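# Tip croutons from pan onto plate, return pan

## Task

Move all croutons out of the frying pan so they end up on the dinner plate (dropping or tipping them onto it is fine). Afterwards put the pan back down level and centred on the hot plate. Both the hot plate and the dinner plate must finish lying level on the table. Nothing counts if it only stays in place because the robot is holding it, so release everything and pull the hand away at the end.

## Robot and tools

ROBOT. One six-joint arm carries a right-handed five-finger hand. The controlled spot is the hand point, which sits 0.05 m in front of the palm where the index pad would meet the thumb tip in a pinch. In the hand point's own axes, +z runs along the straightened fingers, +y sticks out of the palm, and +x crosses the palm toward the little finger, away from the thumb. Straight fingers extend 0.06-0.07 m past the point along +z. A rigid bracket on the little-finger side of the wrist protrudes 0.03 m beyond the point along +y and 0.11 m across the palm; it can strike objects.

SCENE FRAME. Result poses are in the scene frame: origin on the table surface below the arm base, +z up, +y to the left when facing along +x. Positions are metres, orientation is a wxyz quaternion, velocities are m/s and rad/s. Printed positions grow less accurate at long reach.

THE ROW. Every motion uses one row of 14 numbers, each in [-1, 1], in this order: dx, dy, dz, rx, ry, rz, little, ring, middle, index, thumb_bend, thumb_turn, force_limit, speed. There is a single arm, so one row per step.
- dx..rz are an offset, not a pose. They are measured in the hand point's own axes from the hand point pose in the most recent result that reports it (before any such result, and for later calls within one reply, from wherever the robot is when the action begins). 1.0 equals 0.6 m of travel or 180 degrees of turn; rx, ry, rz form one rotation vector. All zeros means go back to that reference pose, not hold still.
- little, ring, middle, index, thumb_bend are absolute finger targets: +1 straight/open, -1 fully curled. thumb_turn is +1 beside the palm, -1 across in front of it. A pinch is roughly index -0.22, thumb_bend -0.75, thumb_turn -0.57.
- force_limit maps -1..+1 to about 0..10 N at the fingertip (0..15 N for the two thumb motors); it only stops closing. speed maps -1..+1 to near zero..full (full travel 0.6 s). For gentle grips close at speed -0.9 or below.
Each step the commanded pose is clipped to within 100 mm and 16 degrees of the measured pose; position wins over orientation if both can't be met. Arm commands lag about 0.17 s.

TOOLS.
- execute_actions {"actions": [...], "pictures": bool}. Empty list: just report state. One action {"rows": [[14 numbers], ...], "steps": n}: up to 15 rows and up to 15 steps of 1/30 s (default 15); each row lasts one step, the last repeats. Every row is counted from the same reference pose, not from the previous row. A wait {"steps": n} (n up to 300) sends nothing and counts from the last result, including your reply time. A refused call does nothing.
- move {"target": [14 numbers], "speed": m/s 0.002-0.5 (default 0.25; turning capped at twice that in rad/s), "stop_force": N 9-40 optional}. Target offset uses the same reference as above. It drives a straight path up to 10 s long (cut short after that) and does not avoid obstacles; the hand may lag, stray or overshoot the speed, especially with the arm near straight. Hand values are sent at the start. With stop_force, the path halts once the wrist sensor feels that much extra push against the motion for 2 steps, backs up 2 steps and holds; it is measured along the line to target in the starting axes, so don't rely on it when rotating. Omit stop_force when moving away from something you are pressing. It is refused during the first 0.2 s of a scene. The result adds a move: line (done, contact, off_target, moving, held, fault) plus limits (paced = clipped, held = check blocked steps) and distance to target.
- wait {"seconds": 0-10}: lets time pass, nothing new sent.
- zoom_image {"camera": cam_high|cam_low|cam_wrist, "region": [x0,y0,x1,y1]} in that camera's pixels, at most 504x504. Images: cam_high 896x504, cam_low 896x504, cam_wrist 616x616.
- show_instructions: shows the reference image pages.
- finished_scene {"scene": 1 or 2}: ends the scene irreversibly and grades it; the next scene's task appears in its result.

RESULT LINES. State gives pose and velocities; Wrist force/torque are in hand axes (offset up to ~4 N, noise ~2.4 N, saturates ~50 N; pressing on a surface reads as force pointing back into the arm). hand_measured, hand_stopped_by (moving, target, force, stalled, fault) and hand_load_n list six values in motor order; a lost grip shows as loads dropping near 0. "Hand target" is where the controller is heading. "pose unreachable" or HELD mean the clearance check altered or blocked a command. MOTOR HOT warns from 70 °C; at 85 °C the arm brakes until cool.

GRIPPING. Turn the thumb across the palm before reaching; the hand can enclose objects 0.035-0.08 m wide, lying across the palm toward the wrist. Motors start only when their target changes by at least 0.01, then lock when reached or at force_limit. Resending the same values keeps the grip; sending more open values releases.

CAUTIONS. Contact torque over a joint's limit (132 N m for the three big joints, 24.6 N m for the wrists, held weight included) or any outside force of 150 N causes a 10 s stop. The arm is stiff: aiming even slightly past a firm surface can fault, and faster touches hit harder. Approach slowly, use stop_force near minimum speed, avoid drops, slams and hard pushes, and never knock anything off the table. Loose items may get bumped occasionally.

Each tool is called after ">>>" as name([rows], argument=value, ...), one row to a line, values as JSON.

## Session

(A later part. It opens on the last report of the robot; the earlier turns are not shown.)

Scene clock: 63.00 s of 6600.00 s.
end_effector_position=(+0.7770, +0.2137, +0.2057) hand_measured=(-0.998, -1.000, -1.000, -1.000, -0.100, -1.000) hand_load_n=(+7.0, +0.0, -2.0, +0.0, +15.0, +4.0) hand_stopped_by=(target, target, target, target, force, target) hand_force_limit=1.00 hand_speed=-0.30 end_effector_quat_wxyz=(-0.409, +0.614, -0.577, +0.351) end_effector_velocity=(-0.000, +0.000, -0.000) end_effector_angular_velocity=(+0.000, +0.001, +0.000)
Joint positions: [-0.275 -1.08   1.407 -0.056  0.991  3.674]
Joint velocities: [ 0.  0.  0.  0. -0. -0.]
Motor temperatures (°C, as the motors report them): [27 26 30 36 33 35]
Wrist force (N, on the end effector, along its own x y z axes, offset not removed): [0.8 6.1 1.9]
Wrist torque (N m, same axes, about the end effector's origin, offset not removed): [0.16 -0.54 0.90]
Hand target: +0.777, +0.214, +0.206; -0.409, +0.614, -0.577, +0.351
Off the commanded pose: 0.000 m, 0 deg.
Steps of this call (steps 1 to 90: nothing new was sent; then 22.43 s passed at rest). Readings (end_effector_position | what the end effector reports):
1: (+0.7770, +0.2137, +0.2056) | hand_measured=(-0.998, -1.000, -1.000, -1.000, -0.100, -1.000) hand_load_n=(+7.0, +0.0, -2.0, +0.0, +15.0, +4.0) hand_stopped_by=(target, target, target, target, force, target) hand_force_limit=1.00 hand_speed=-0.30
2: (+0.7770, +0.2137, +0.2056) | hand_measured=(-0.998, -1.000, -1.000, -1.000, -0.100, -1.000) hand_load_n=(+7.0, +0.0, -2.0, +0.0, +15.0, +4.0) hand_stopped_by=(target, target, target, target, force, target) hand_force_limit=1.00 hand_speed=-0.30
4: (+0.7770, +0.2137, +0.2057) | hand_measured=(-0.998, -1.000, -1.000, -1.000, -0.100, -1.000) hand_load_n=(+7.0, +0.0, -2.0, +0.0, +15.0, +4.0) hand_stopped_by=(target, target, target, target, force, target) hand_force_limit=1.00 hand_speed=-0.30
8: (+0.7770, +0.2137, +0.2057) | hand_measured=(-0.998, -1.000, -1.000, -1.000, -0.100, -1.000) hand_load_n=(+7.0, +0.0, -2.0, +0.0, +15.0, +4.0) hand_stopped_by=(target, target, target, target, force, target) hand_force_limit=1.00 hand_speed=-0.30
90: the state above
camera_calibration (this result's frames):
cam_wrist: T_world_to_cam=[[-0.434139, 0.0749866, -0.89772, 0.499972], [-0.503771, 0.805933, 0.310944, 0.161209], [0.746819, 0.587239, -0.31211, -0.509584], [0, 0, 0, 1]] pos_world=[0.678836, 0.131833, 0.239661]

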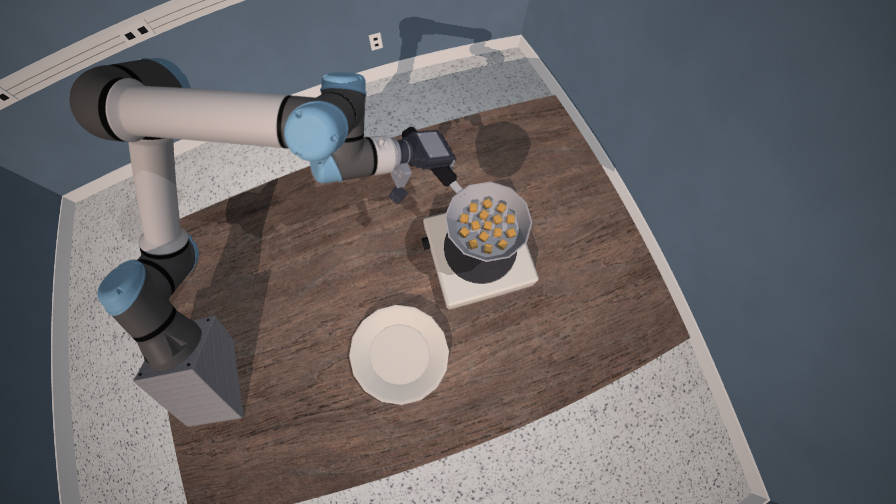

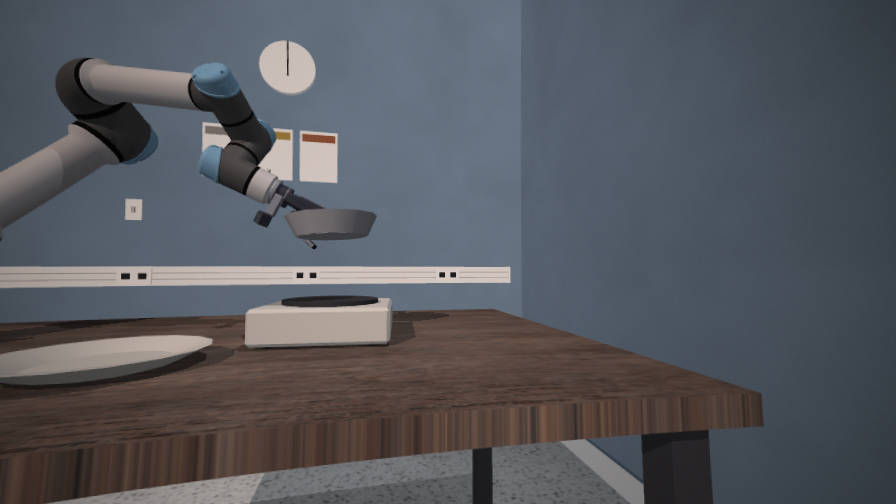

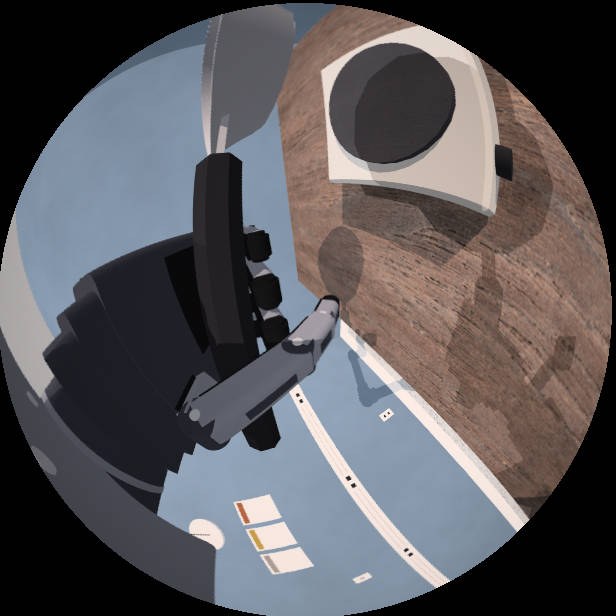

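>>> move(target=[0.223,0.259,-0.522,0,0,0,-1,-1,-1,-1,-1,-1,1,-0.3], speed=0.12)

>>> move(target=[0,0,0,-0.25,0,0,-1,-1,-1,-1,-1,-1,1,-0.3], speed=0.15)

Scene clock: 72.17 s of 6600.00 s.
end_effector_position=(+0.4410, +0.0502, +0.1905) hand_measured=(-0.998, -1.000, -1.000, -1.000, -0.100, -1.000) hand_load_n=(+7.0, +0.0, -2.0, +0.0, +15.0, +4.0) hand_stopped_by=(target, target, target, target, force, target) hand_force_limit=1.00 hand_speed=-0.30 end_effector_quat_wxyz=(-0.409, +0.613, -0.577, +0.351) end_effector_velocity=(-0.002, -0.001, -0.000) end_effector_angular_velocity=(-0.004, +0.020, +0.005)
Joint positions: [-1.057 -1.351  2.342 -0.115  0.295  2.971]
Joint velocities: [-0.004  0.026 -0.018  0.073 -0.002 -0.081]
Motor temperatures (°C, as the motors report them): [27 26 30 36 33 35]
Wrist force (N, on the end effector, along its own x y z axes, offset not removed): [0.5 6.2 1.6]
Wrist torque (N m, same axes, about the end effector's origin, offset not removed): [0.10 -0.59 0.88]
Hand target: +0.441, +0.050, +0.191; -0.409, +0.614, -0.577, +0.351
Off the commanded pose: 0.001 m, 0 deg.
After step 90, 2.47 s passed at rest.
move: done
camera_calibration (this result's frames):
cam_wrist: T_world_to_cam=[[-0.432173, 0.0754262, -0.898631, 0.352017], [-0.503813, 0.806282, 0.30997, 0.128609], [0.74793, 0.586703, -0.310452, -0.168216], [0, 0, 0, 1]] pos_world=[0.342741, -0.0315531, 0.224245]

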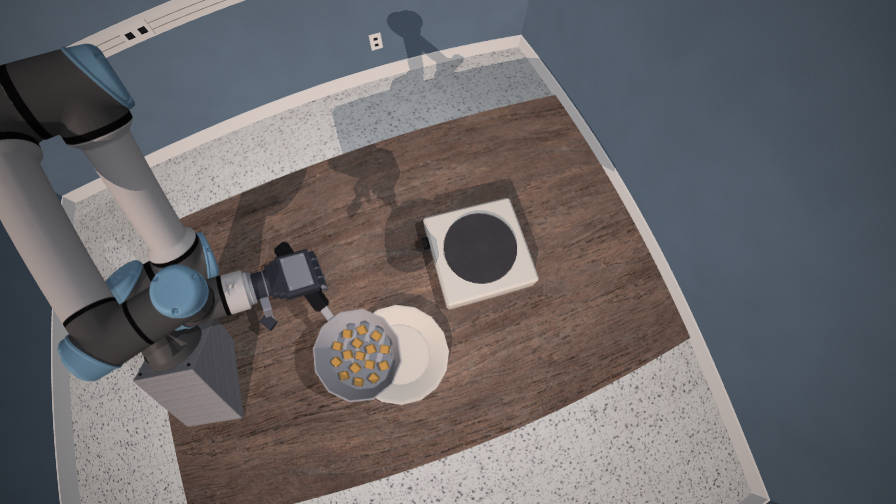

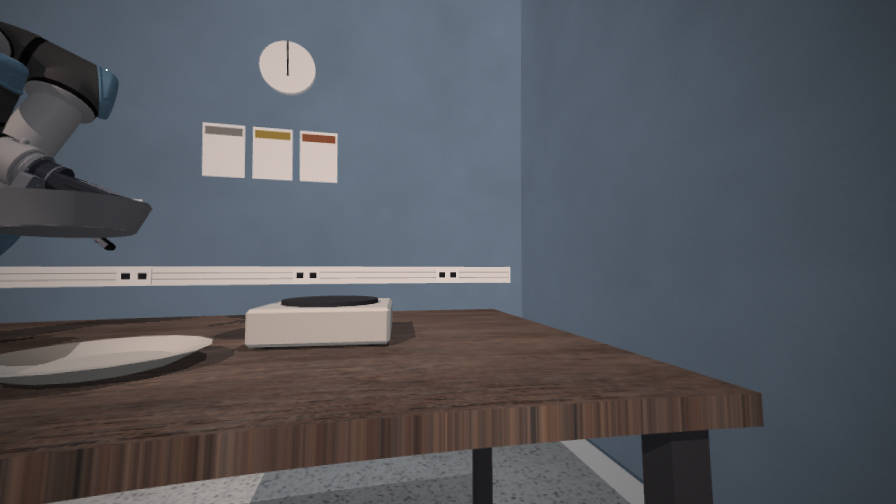

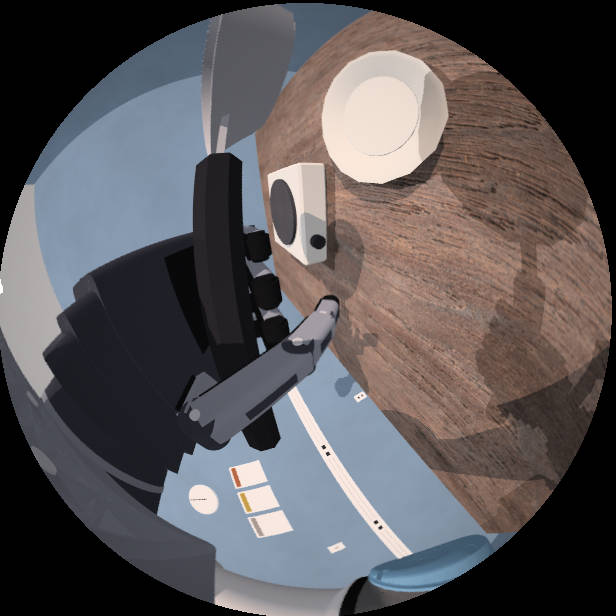

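Scene clock: 75.20 s of 6600.00 s.
end_effector_position=(+0.4410, +0.0502, +0.1907) hand_measured=(-0.998, -1.000, -1.000, -1.000, -0.100, -1.000) hand_load_n=(+7.0, +0.0, -2.5, +0.0, +15.5, +3.5) hand_stopped_by=(target, target, target, target, force, target) hand_force_limit=1.00 hand_speed=-0.30 end_effector_quat_wxyz=(-0.144, +0.723, -0.667, +0.104) end_effector_velocity=(+0.000, -0.000, +0.000) end_effector_angular_velocity=(-0.001, +0.011, +0.001)
Joint positions: [-0.753 -1.021  1.754  1.012  0.779  2.35 ]
Joint velocities: [ 0.004  0.005 -0.009  0.011  0.007 -0.002]
Motor temperatures (°C, as the motors report them): [27 26 30 36 33 35]
Wrist force (N, on the end effector, along its own x y z axes, offset not removed): [0.6 3.6 4.9]
Wrist torque (N m, same axes, about the end effector's origin, offset not removed): [0.23 -1.04 0.36]
Hand target: +0.441, +0.050, +0.191; -0.143, +0.723, -0.667, +0.104
Off the commanded pose: 0.000 m, 0 deg.
move: done
camera_calibration (this result's frames):
cam_wrist: T_world_to_cam=[[-0.941772, 0.0075826, -0.336168, 0.473071], [-0.183938, 0.825288, 0.533916, -0.0562397], [0.281484, 0.564661, -0.775838, 0.127442], [0, 0, 0, 1]] pos_world=[0.399308, -0.0291345, 0.287933]

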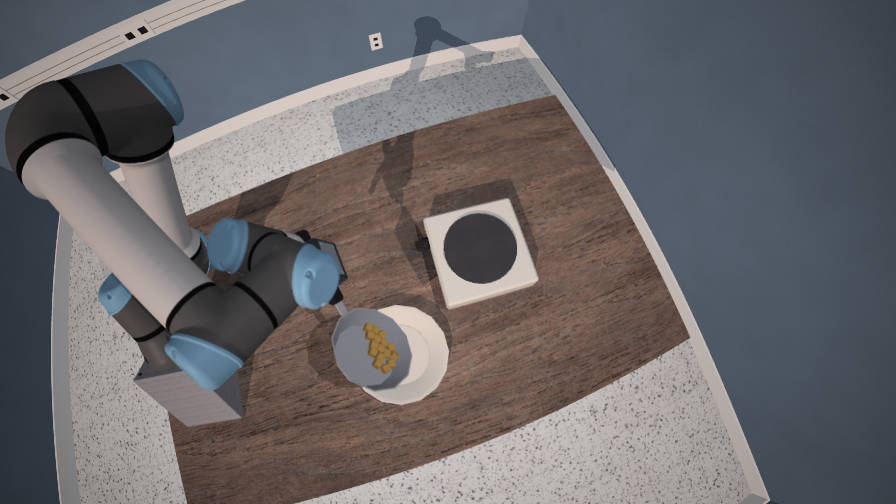

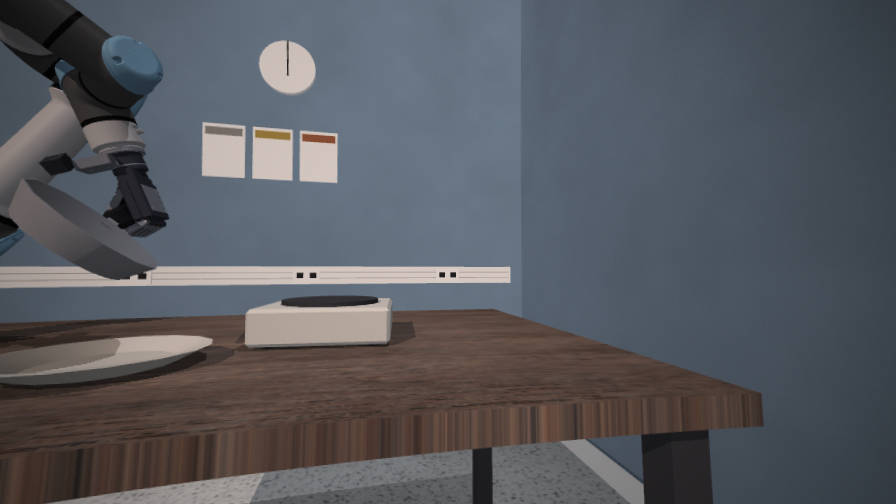

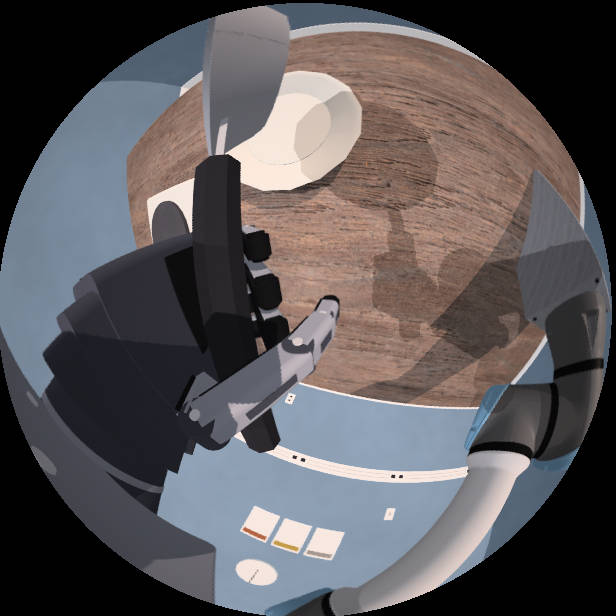

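>>> move(target=[0,0.04,0,-0.13,0,0,-1,-1,-1,-1,-1,-1,1,-0.3], speed=0.08)

Scene clock: 81.37 s of 6600.00 s.
end_effector_position=(+0.4186, +0.0486, +0.1825) hand_measured=(-0.998, -1.000, -1.000, -1.000, -0.100, -1.000) hand_load_n=(+6.5, +0.0, -2.5, +0.0, +15.5, +3.0) hand_stopped_by=(target, target, target, target, force, target) hand_force_limit=1.00 hand_speed=-0.30 end_effector_quat_wxyz=(+0.006, +0.737, -0.675, -0.033) end_effector_velocity=(-0.000, +0.000, -0.001) end_effector_angular_velocity=(-0.000, +0.010, +0.001)
Joint positions: [-0.613 -0.861  1.553  1.302  1.037  2.302]
Joint velocities: [ 0.004  0.005 -0.005  0.006  0.005 -0.   ]
Motor temperatures (°C, as the motors report them): [27 26 30 36 33 35]
Wrist force (N, on the end effector, along its own x y z axes, offset not removed): [0.3 0.1 4.6]
Wrist torque (N m, same axes, about the end effector's origin, offset not removed): [0.07 -1.14 -0.28]
Hand target: +0.419, +0.049, +0.182; +0.006, +0.737, -0.675, -0.033
Off the commanded pose: 0.000 m, 0 deg.
After step 90, 0.27 s passed at rest.
move: done
camera_calibration (this result's frames):
cam_wrist: T_world_to_cam=[[-0.997925, -0.0137002, 0.0629092, 0.400929], [0.0222738, 0.843301, 0.53698, -0.142377], [-0.0604081, 0.537268, -0.841246, 0.284676], [0, 0, 0, 1]] pos_world=[0.420465, -0.0273882, 0.290714]

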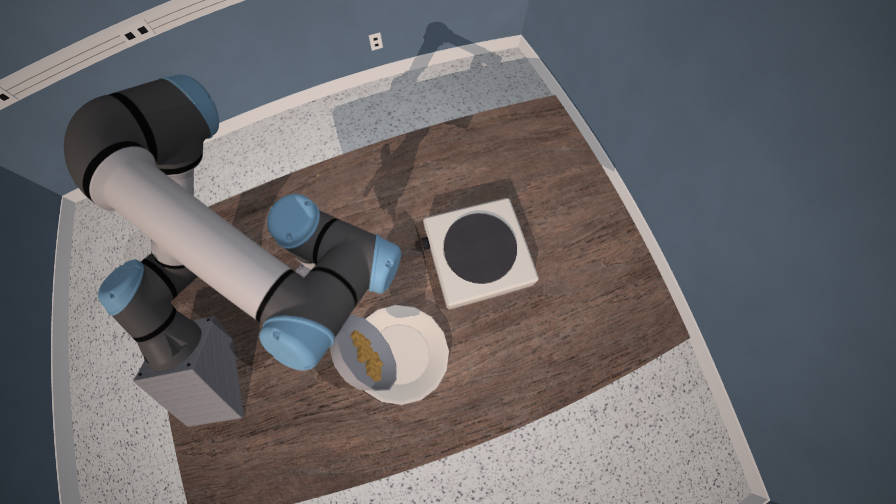

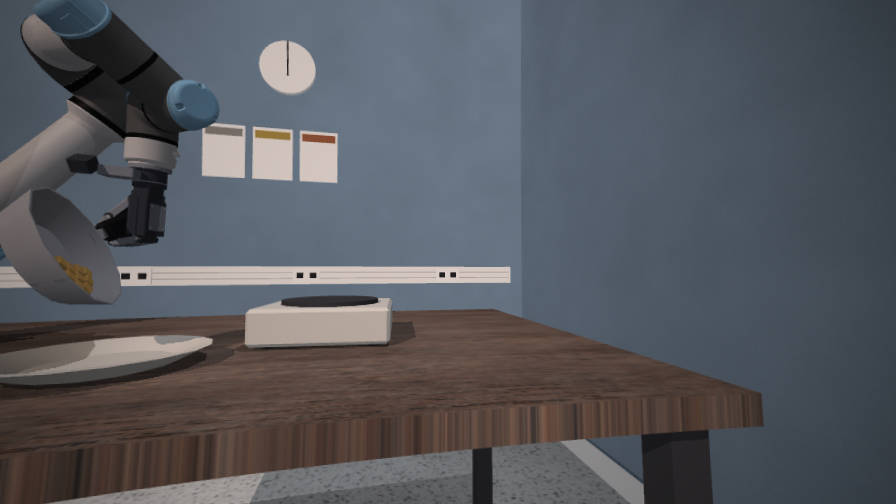

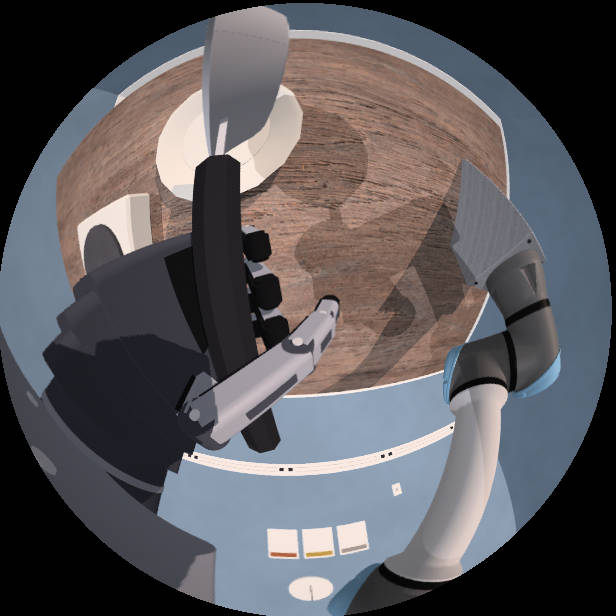

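>>> move(target=[-0.03,-0.05,-0.025,-0.1,0,0,-1,-1,-1,-1,-1,-1,1,-0.3], speed=0.04)

Scene clock: 93.73 s of 6600.00 s.
end_effector_position=(+0.4477, +0.0686, +0.1967) hand_measured=(-0.998, -1.000, -1.000, -1.000, -0.100, -1.000) hand_load_n=(+5.5, +0.0, -2.5, +0.0, +15.5, +3.0) hand_stopped_by=(target, target, target, target, force, target) hand_force_limit=1.00 hand_speed=-0.30 end_effector_quat_wxyz=(+0.120, +0.727, -0.661, -0.138) end_effector_velocity=(+0.001, +0.000, +0.000) end_effector_angular_velocity=(-0.002, +0.012, +0.001)
Joint positions: [-0.463 -0.689  1.244  1.612  1.193  2.344]
Joint velocities: [ 0.004  0.007 -0.01   0.01   0.007  0.001]
Motor temperatures (°C, as the motors report them): [27 26 30 36 33 35]
Wrist force (N, on the end effector, along its own x y z axes, offset not removed): [0.8 0.5 5.2]
Wrist torque (N m, same axes, about the end effector's origin, offset not removed): [0.31 -1.15 -0.57]
Hand target: +0.448, +0.069, +0.197; +0.121, +0.727, -0.661, -0.138
Off the commanded pose: 0.000 m, 0 deg.
After step 90, 5.20 s passed at rest.
move: done
camera_calibration (this result's frames):
cam_wrist: T_world_to_cam=[[-0.930238, -0.0201932, 0.3664, 0.339738], [0.171606, 0.858636, 0.483006, -0.224795], [-0.324357, 0.512187, -0.795271, 0.398436], [0, 0, 0, 1]] pos_world=[0.483849, -0.00419665, 0.300962]

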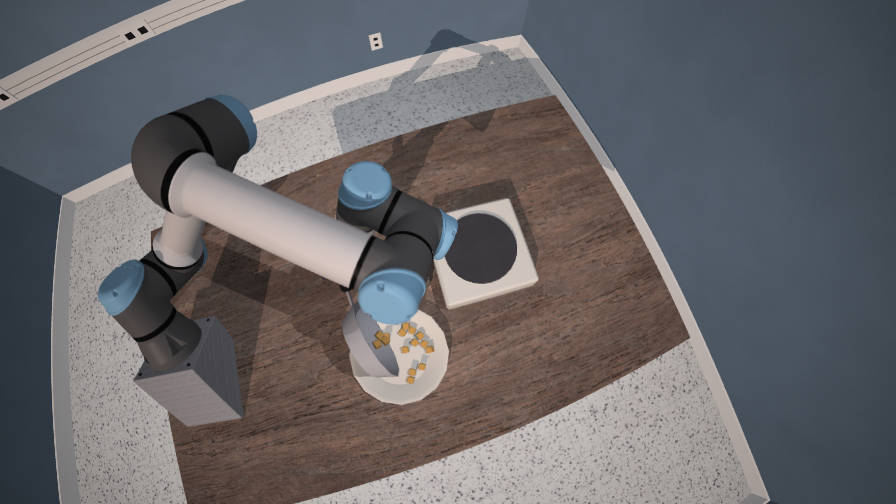

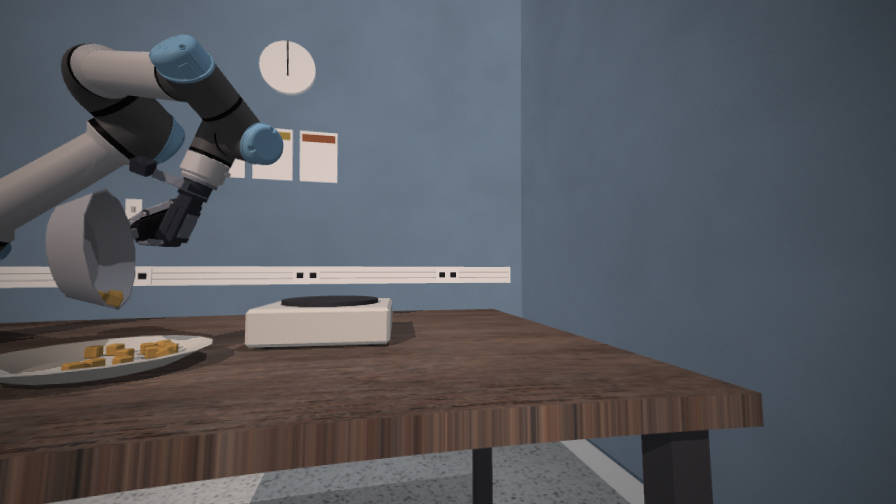

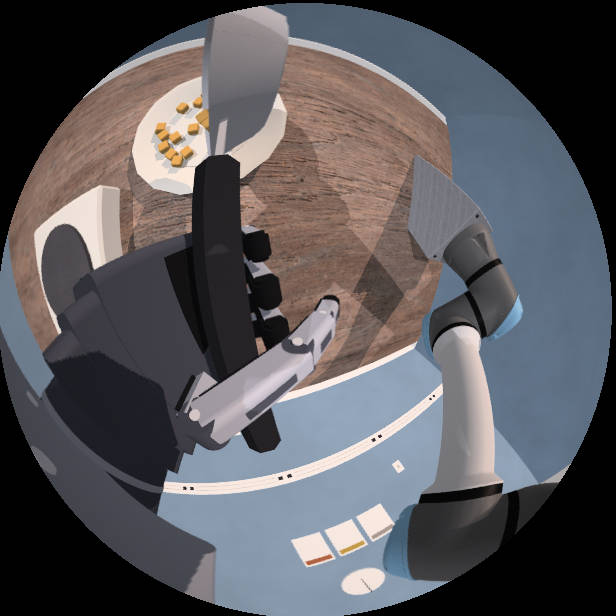

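>>> move(target=[0.02,0,-0.015,-0.06,0,0,-1,-1,-1,-1,-1,-1,1,-0.3], speed=0.04)

Scene clock: 99.20 s of 6600.00 s.
end_effector_position=(+0.4520, +0.0567, +0.2046) hand_measured=(-0.998, -1.000, -1.000, -1.000, -0.100, -1.000) hand_load_n=(+5.0, +0.0, -2.5, +0.0, +15.5, +3.5) hand_stopped_by=(target, target, target, target, force, target) hand_force_limit=1.00 hand_speed=-0.30 end_effector_quat_wxyz=(+0.188, +0.713, -0.646, -0.199) end_effector_velocity=(+0.000, -0.001, +0.000) end_effector_angular_velocity=(-0.001, +0.011, +0.001)
Joint positions: [-0.423 -0.577  1.107  1.763  1.303  2.334]
Joint velocities: [ 0.003  0.007 -0.007  0.008  0.006 -0.   ]
Motor temperatures (°C, as the motors report them): [27 26 30 36 33 35]
Wrist force (N, on the end effector, along its own x y z axes, offset not removed): [1.4 -1.3 4.2]
Wrist torque (N m, same axes, about the end effector's origin, offset not removed): [0.38 -0.98 -0.65]
Hand target: +0.452, +0.057, +0.205; +0.188, +0.713, -0.646, -0.199
Off the commanded pose: 0.000 m, 0 deg.
move: done
camera_calibration (this result's frames):
cam_wrist: T_world_to_cam=[[-0.845875, -0.019602, 0.533021, 0.268343], [0.250394, 0.867771, 0.429274, -0.244227], [-0.470955, 0.496577, -0.729118, 0.465843], [0, 0, 0, 1]] pos_world=[0.507529, -0.014134, 0.301462]

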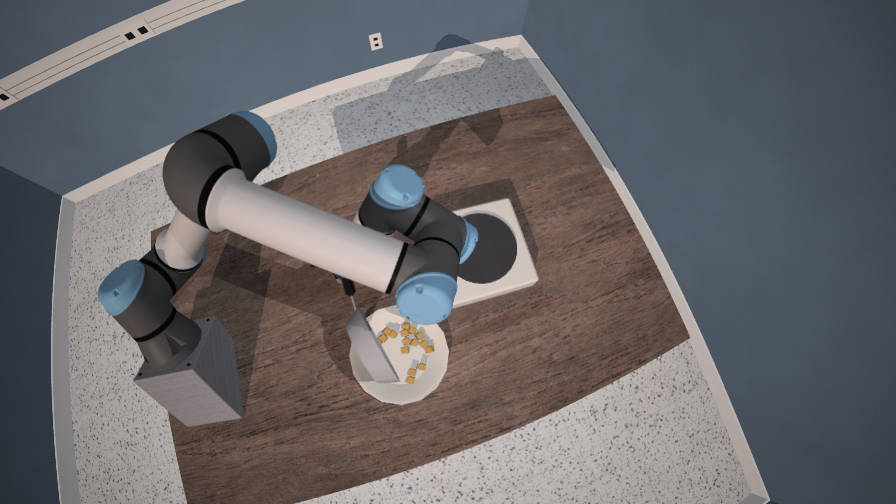

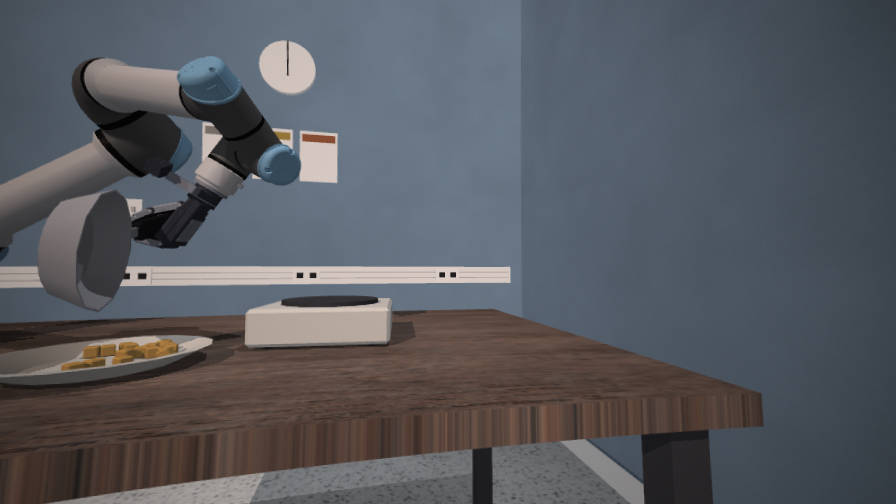

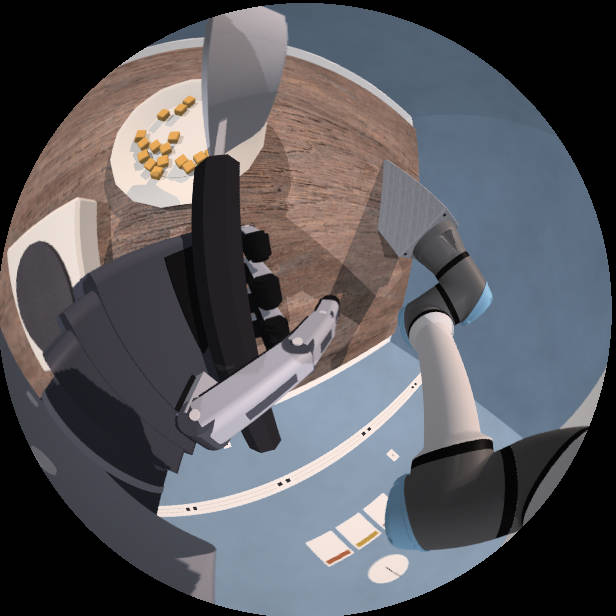

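>>> move(target=[0,0,-0.1,0.54,0,0,-1,-1,-1,-1,-1,-1,1,-0.3], speed=0.25)

>>> move(target=[-0.208,-0.065,0.545,0,0,0,-1,-1,-1,-1,-1,-1,1,-0.3], speed=0.18)

Scene clock: 108.87 s of 6600.00 s.
end_effector_position=(+0.4834, +0.0574, +0.2552) hand_measured=(-0.998, -1.000, -1.000, -1.000, -0.100, -1.000) hand_load_n=(+6.0, +0.0, -2.0, +0.0, +15.5, +4.0) hand_stopped_by=(target, target, target, target, force, target) hand_force_limit=1.00 hand_speed=-0.30 end_effector_quat_wxyz=(-0.410, +0.613, -0.576, +0.352) end_effector_velocity=(+0.000, -0.000, -0.001) end_effector_angular_velocity=(+0.001, -0.014, -0.007)
Joint positions: [-0.998 -1.418  2.16  -0.004  0.336  3.116]
Joint velocities: [-0.001 -0.016  0.018 -0.044  0.005  0.042]
Motor temperatures (°C, as the motors report them): [27 26 30 36 33 35]
Wrist force (N, on the end effector, along its own x y z axes, offset not removed): [0.7 6.8 2.3]
Wrist torque (N m, same axes, about the end effector's origin, offset not removed): [0.26 -0.53 0.92]
Hand target: +0.483, +0.057, +0.255; -0.410, +0.613, -0.576, +0.352
Off the commanded pose: 0.000 m, 0 deg.
After step 90, 2.63 s passed at rest.
move: done
camera_calibration (this result's frames):
cam_wrist: T_world_to_cam=[[-0.43027, 0.0753577, -0.899549, 0.427256], [-0.504858, 0.806, 0.309003, 0.124919], [0.748322, 0.587099, -0.308752, -0.184678], [0, 0, 0, 1]] pos_world=[0.3851, -0.0244572, 0.288718]

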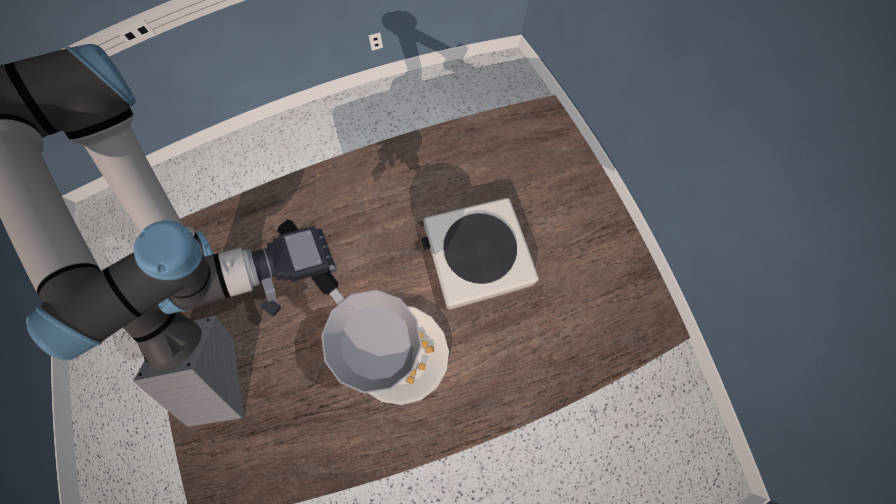

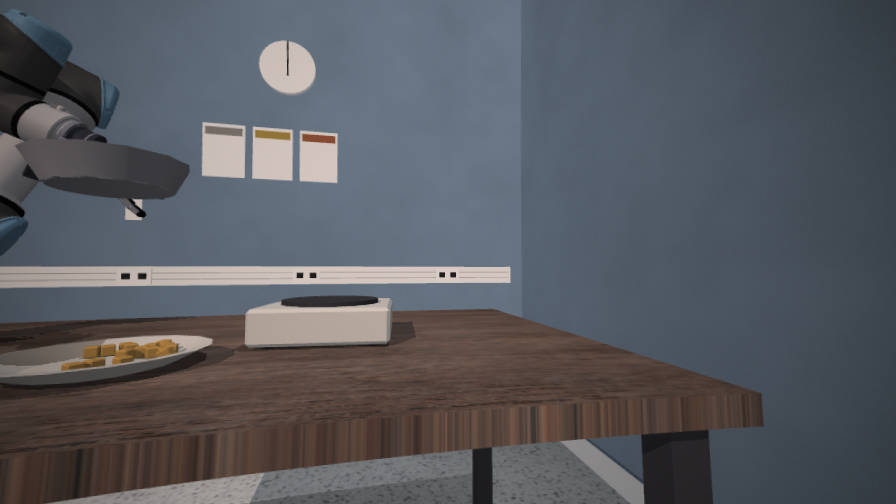

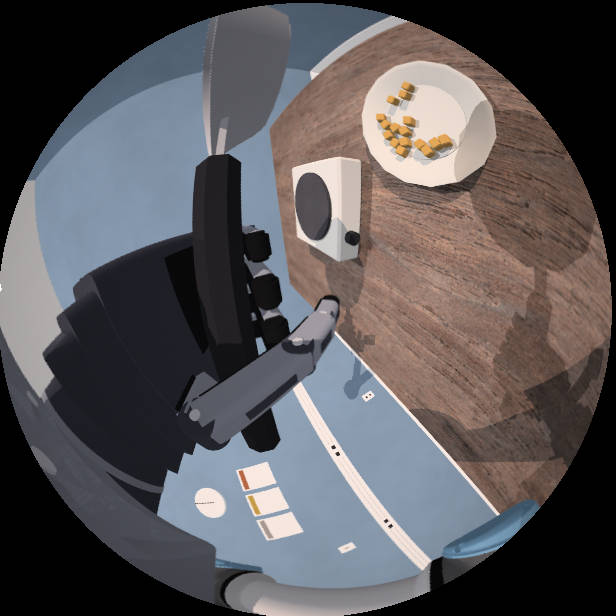

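Scene clock: 111.37 s of 6600.00 s.
end_effector_position=(+0.7841, +0.2133, +0.1602) hand_measured=(-0.998, -1.000, -1.000, -1.000, -0.100, -1.000) hand_load_n=(+6.5, +0.0, -2.0, +0.0, +15.0, +4.0) hand_stopped_by=(target, target, target, target, force, target) hand_force_limit=1.00 hand_speed=-0.30 end_effector_quat_wxyz=(-0.410, +0.613, -0.576, +0.352) end_effector_velocity=(+0.002, +0.000, +0.000) end_effector_angular_velocity=(-0.001, +0.000, -0.002)
Joint positions: [-0.223 -1.031  1.431 -0.141  1.043  3.692]
Joint velocities: [ 0.001  0.004 -0.009  0.005  0.003 -0.   ]
Motor temperatures (°C, as the motors report them): [27 26 30 36 33 35]
Wrist force (N, on the end effector, along its own x y z axes, offset not removed): [1.4 6.7 0.2]
Wrist torque (N m, same axes, about the end effector's origin, offset not removed): [0.35 -0.48 0.91]
Hand target: +0.784, +0.213, +0.160; -0.410, +0.613, -0.576, +0.352
Off the commanded pose: 0.001 m, 0 deg.
move: done
camera_calibration (this result's frames):
cam_wrist: T_world_to_cam=[[-0.430105, 0.0758446, -0.899587, 0.459188], [-0.504942, 0.805811, 0.309358, 0.180471], [0.748361, 0.587295, -0.308286, -0.53068], [0, 0, 0, 1]] pos_world=[0.685766, 0.131413, 0.193648]

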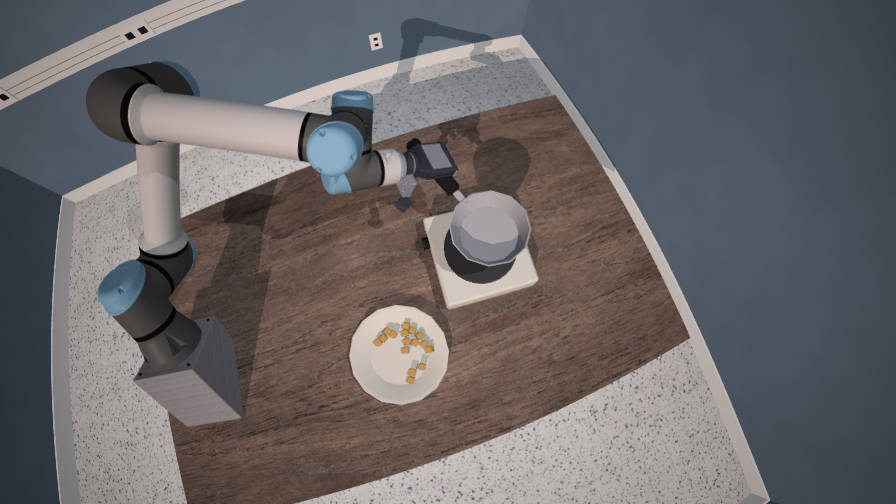

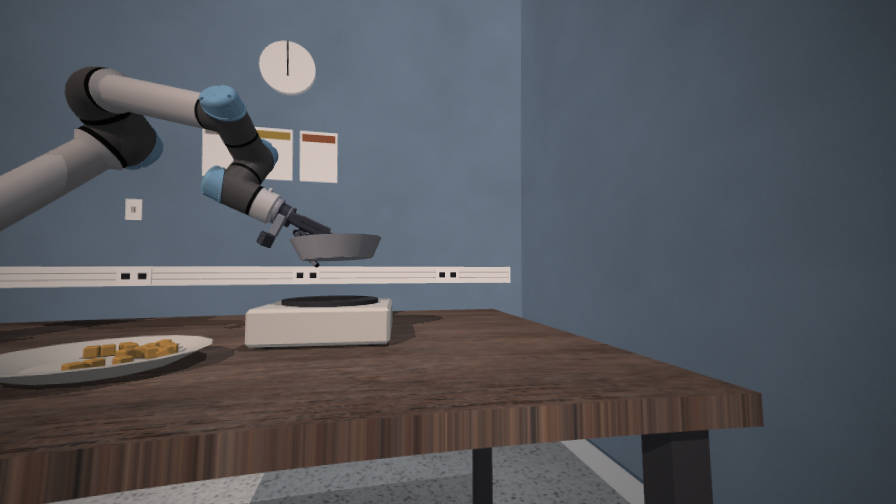

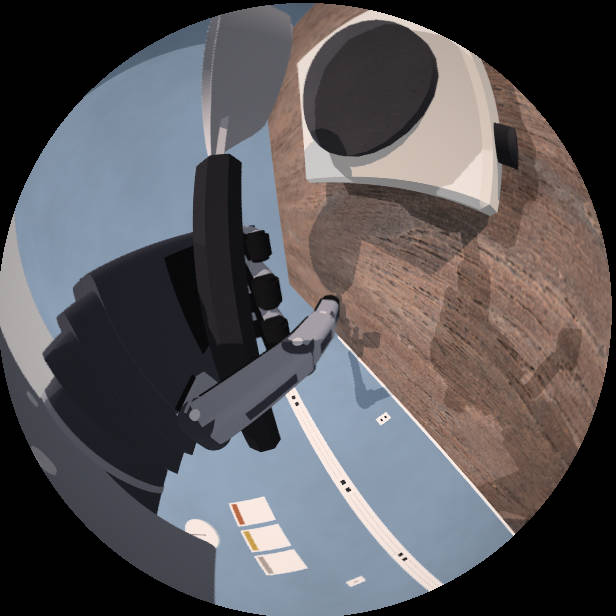

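Follow the recipe: rz +0.05 and lower to ~0.118.

>>> move(target=[0.003,0.064,0.029,0,0,0.05,-1,-1,-1,-1,-1,-1,1,-0.3], speed=0.05)

Scene clock: 116.07 s of 6600.00 s.
end_effector_position=(+0.7840, +0.2132, +0.1182) hand_measured=(-0.998, -1.000, -1.000, -1.000, -0.100, -1.000) hand_load_n=(+6.0, +0.0, -2.0, +0.0, +15.0, +4.0) hand_stopped_by=(target, target, target, target, force, target) hand_force_limit=1.00 hand_speed=-0.30 end_effector_quat_wxyz=(+0.437, -0.566, +0.622, -0.319) end_effector_velocity=(+0.000, -0.000, -0.001) end_effector_angular_velocity=(+0.005, -0.001, -0.003)
Joint positions: [-0.186 -0.983  1.475 -0.239  1.078  3.86 ]
Joint velocities: [ 0.001  0.001  0.002 -0.004  0.002  0.006]
Motor temperatures (°C, as the motors report them): [27 26 30 36 33 35]
Wrist force (N, on the end effector, along its own x y z axes, offset not removed): [1.1 7.1 1.9]
Wrist torque (N m, same axes, about the end effector's origin, offset not removed): [0.42 -0.37 0.75]
Hand target: +0.784, +0.213, +0.118; +0.437, -0.566, +0.623, -0.319
Off the commanded pose: 0.000 m, 0 deg.
move: done
camera_calibration (this result's frames):
cam_wrist: T_world_to_cam=[[-0.433691, 0.229602, -0.871318, 0.388038], [-0.447444, 0.784466, 0.429426, 0.138745], [0.782117, 0.576104, -0.237482, -0.575942], [0, 0, 0, 1]] pos_world=[0.680822, 0.133868, 0.141748]

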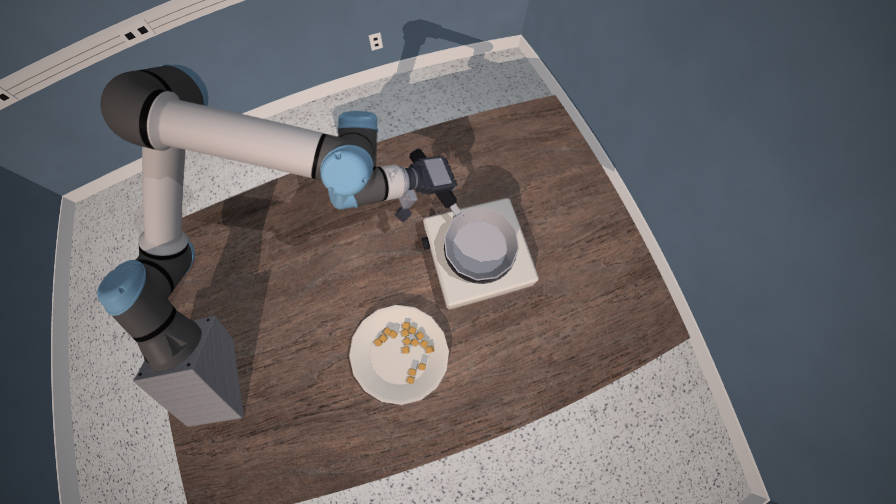

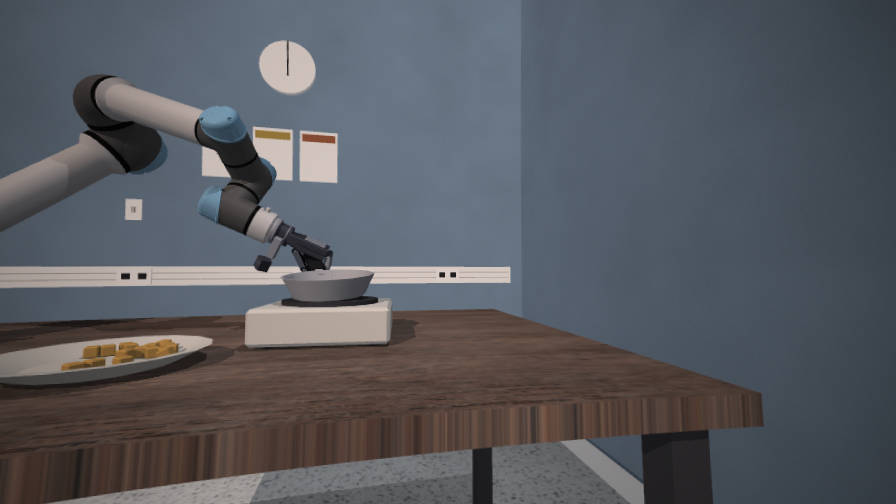

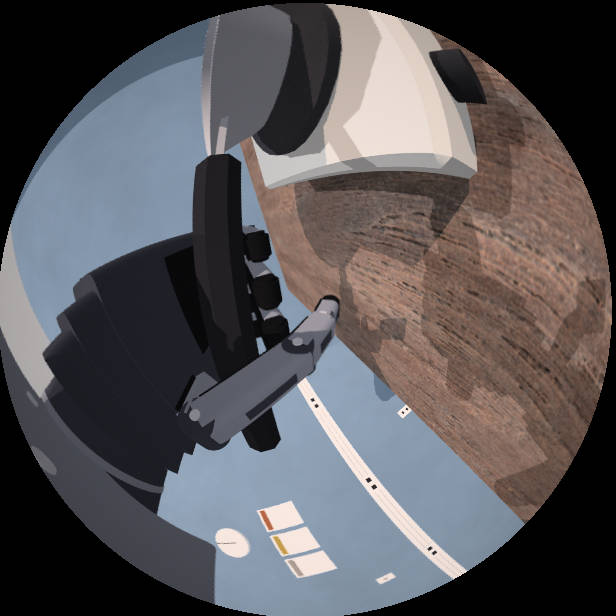

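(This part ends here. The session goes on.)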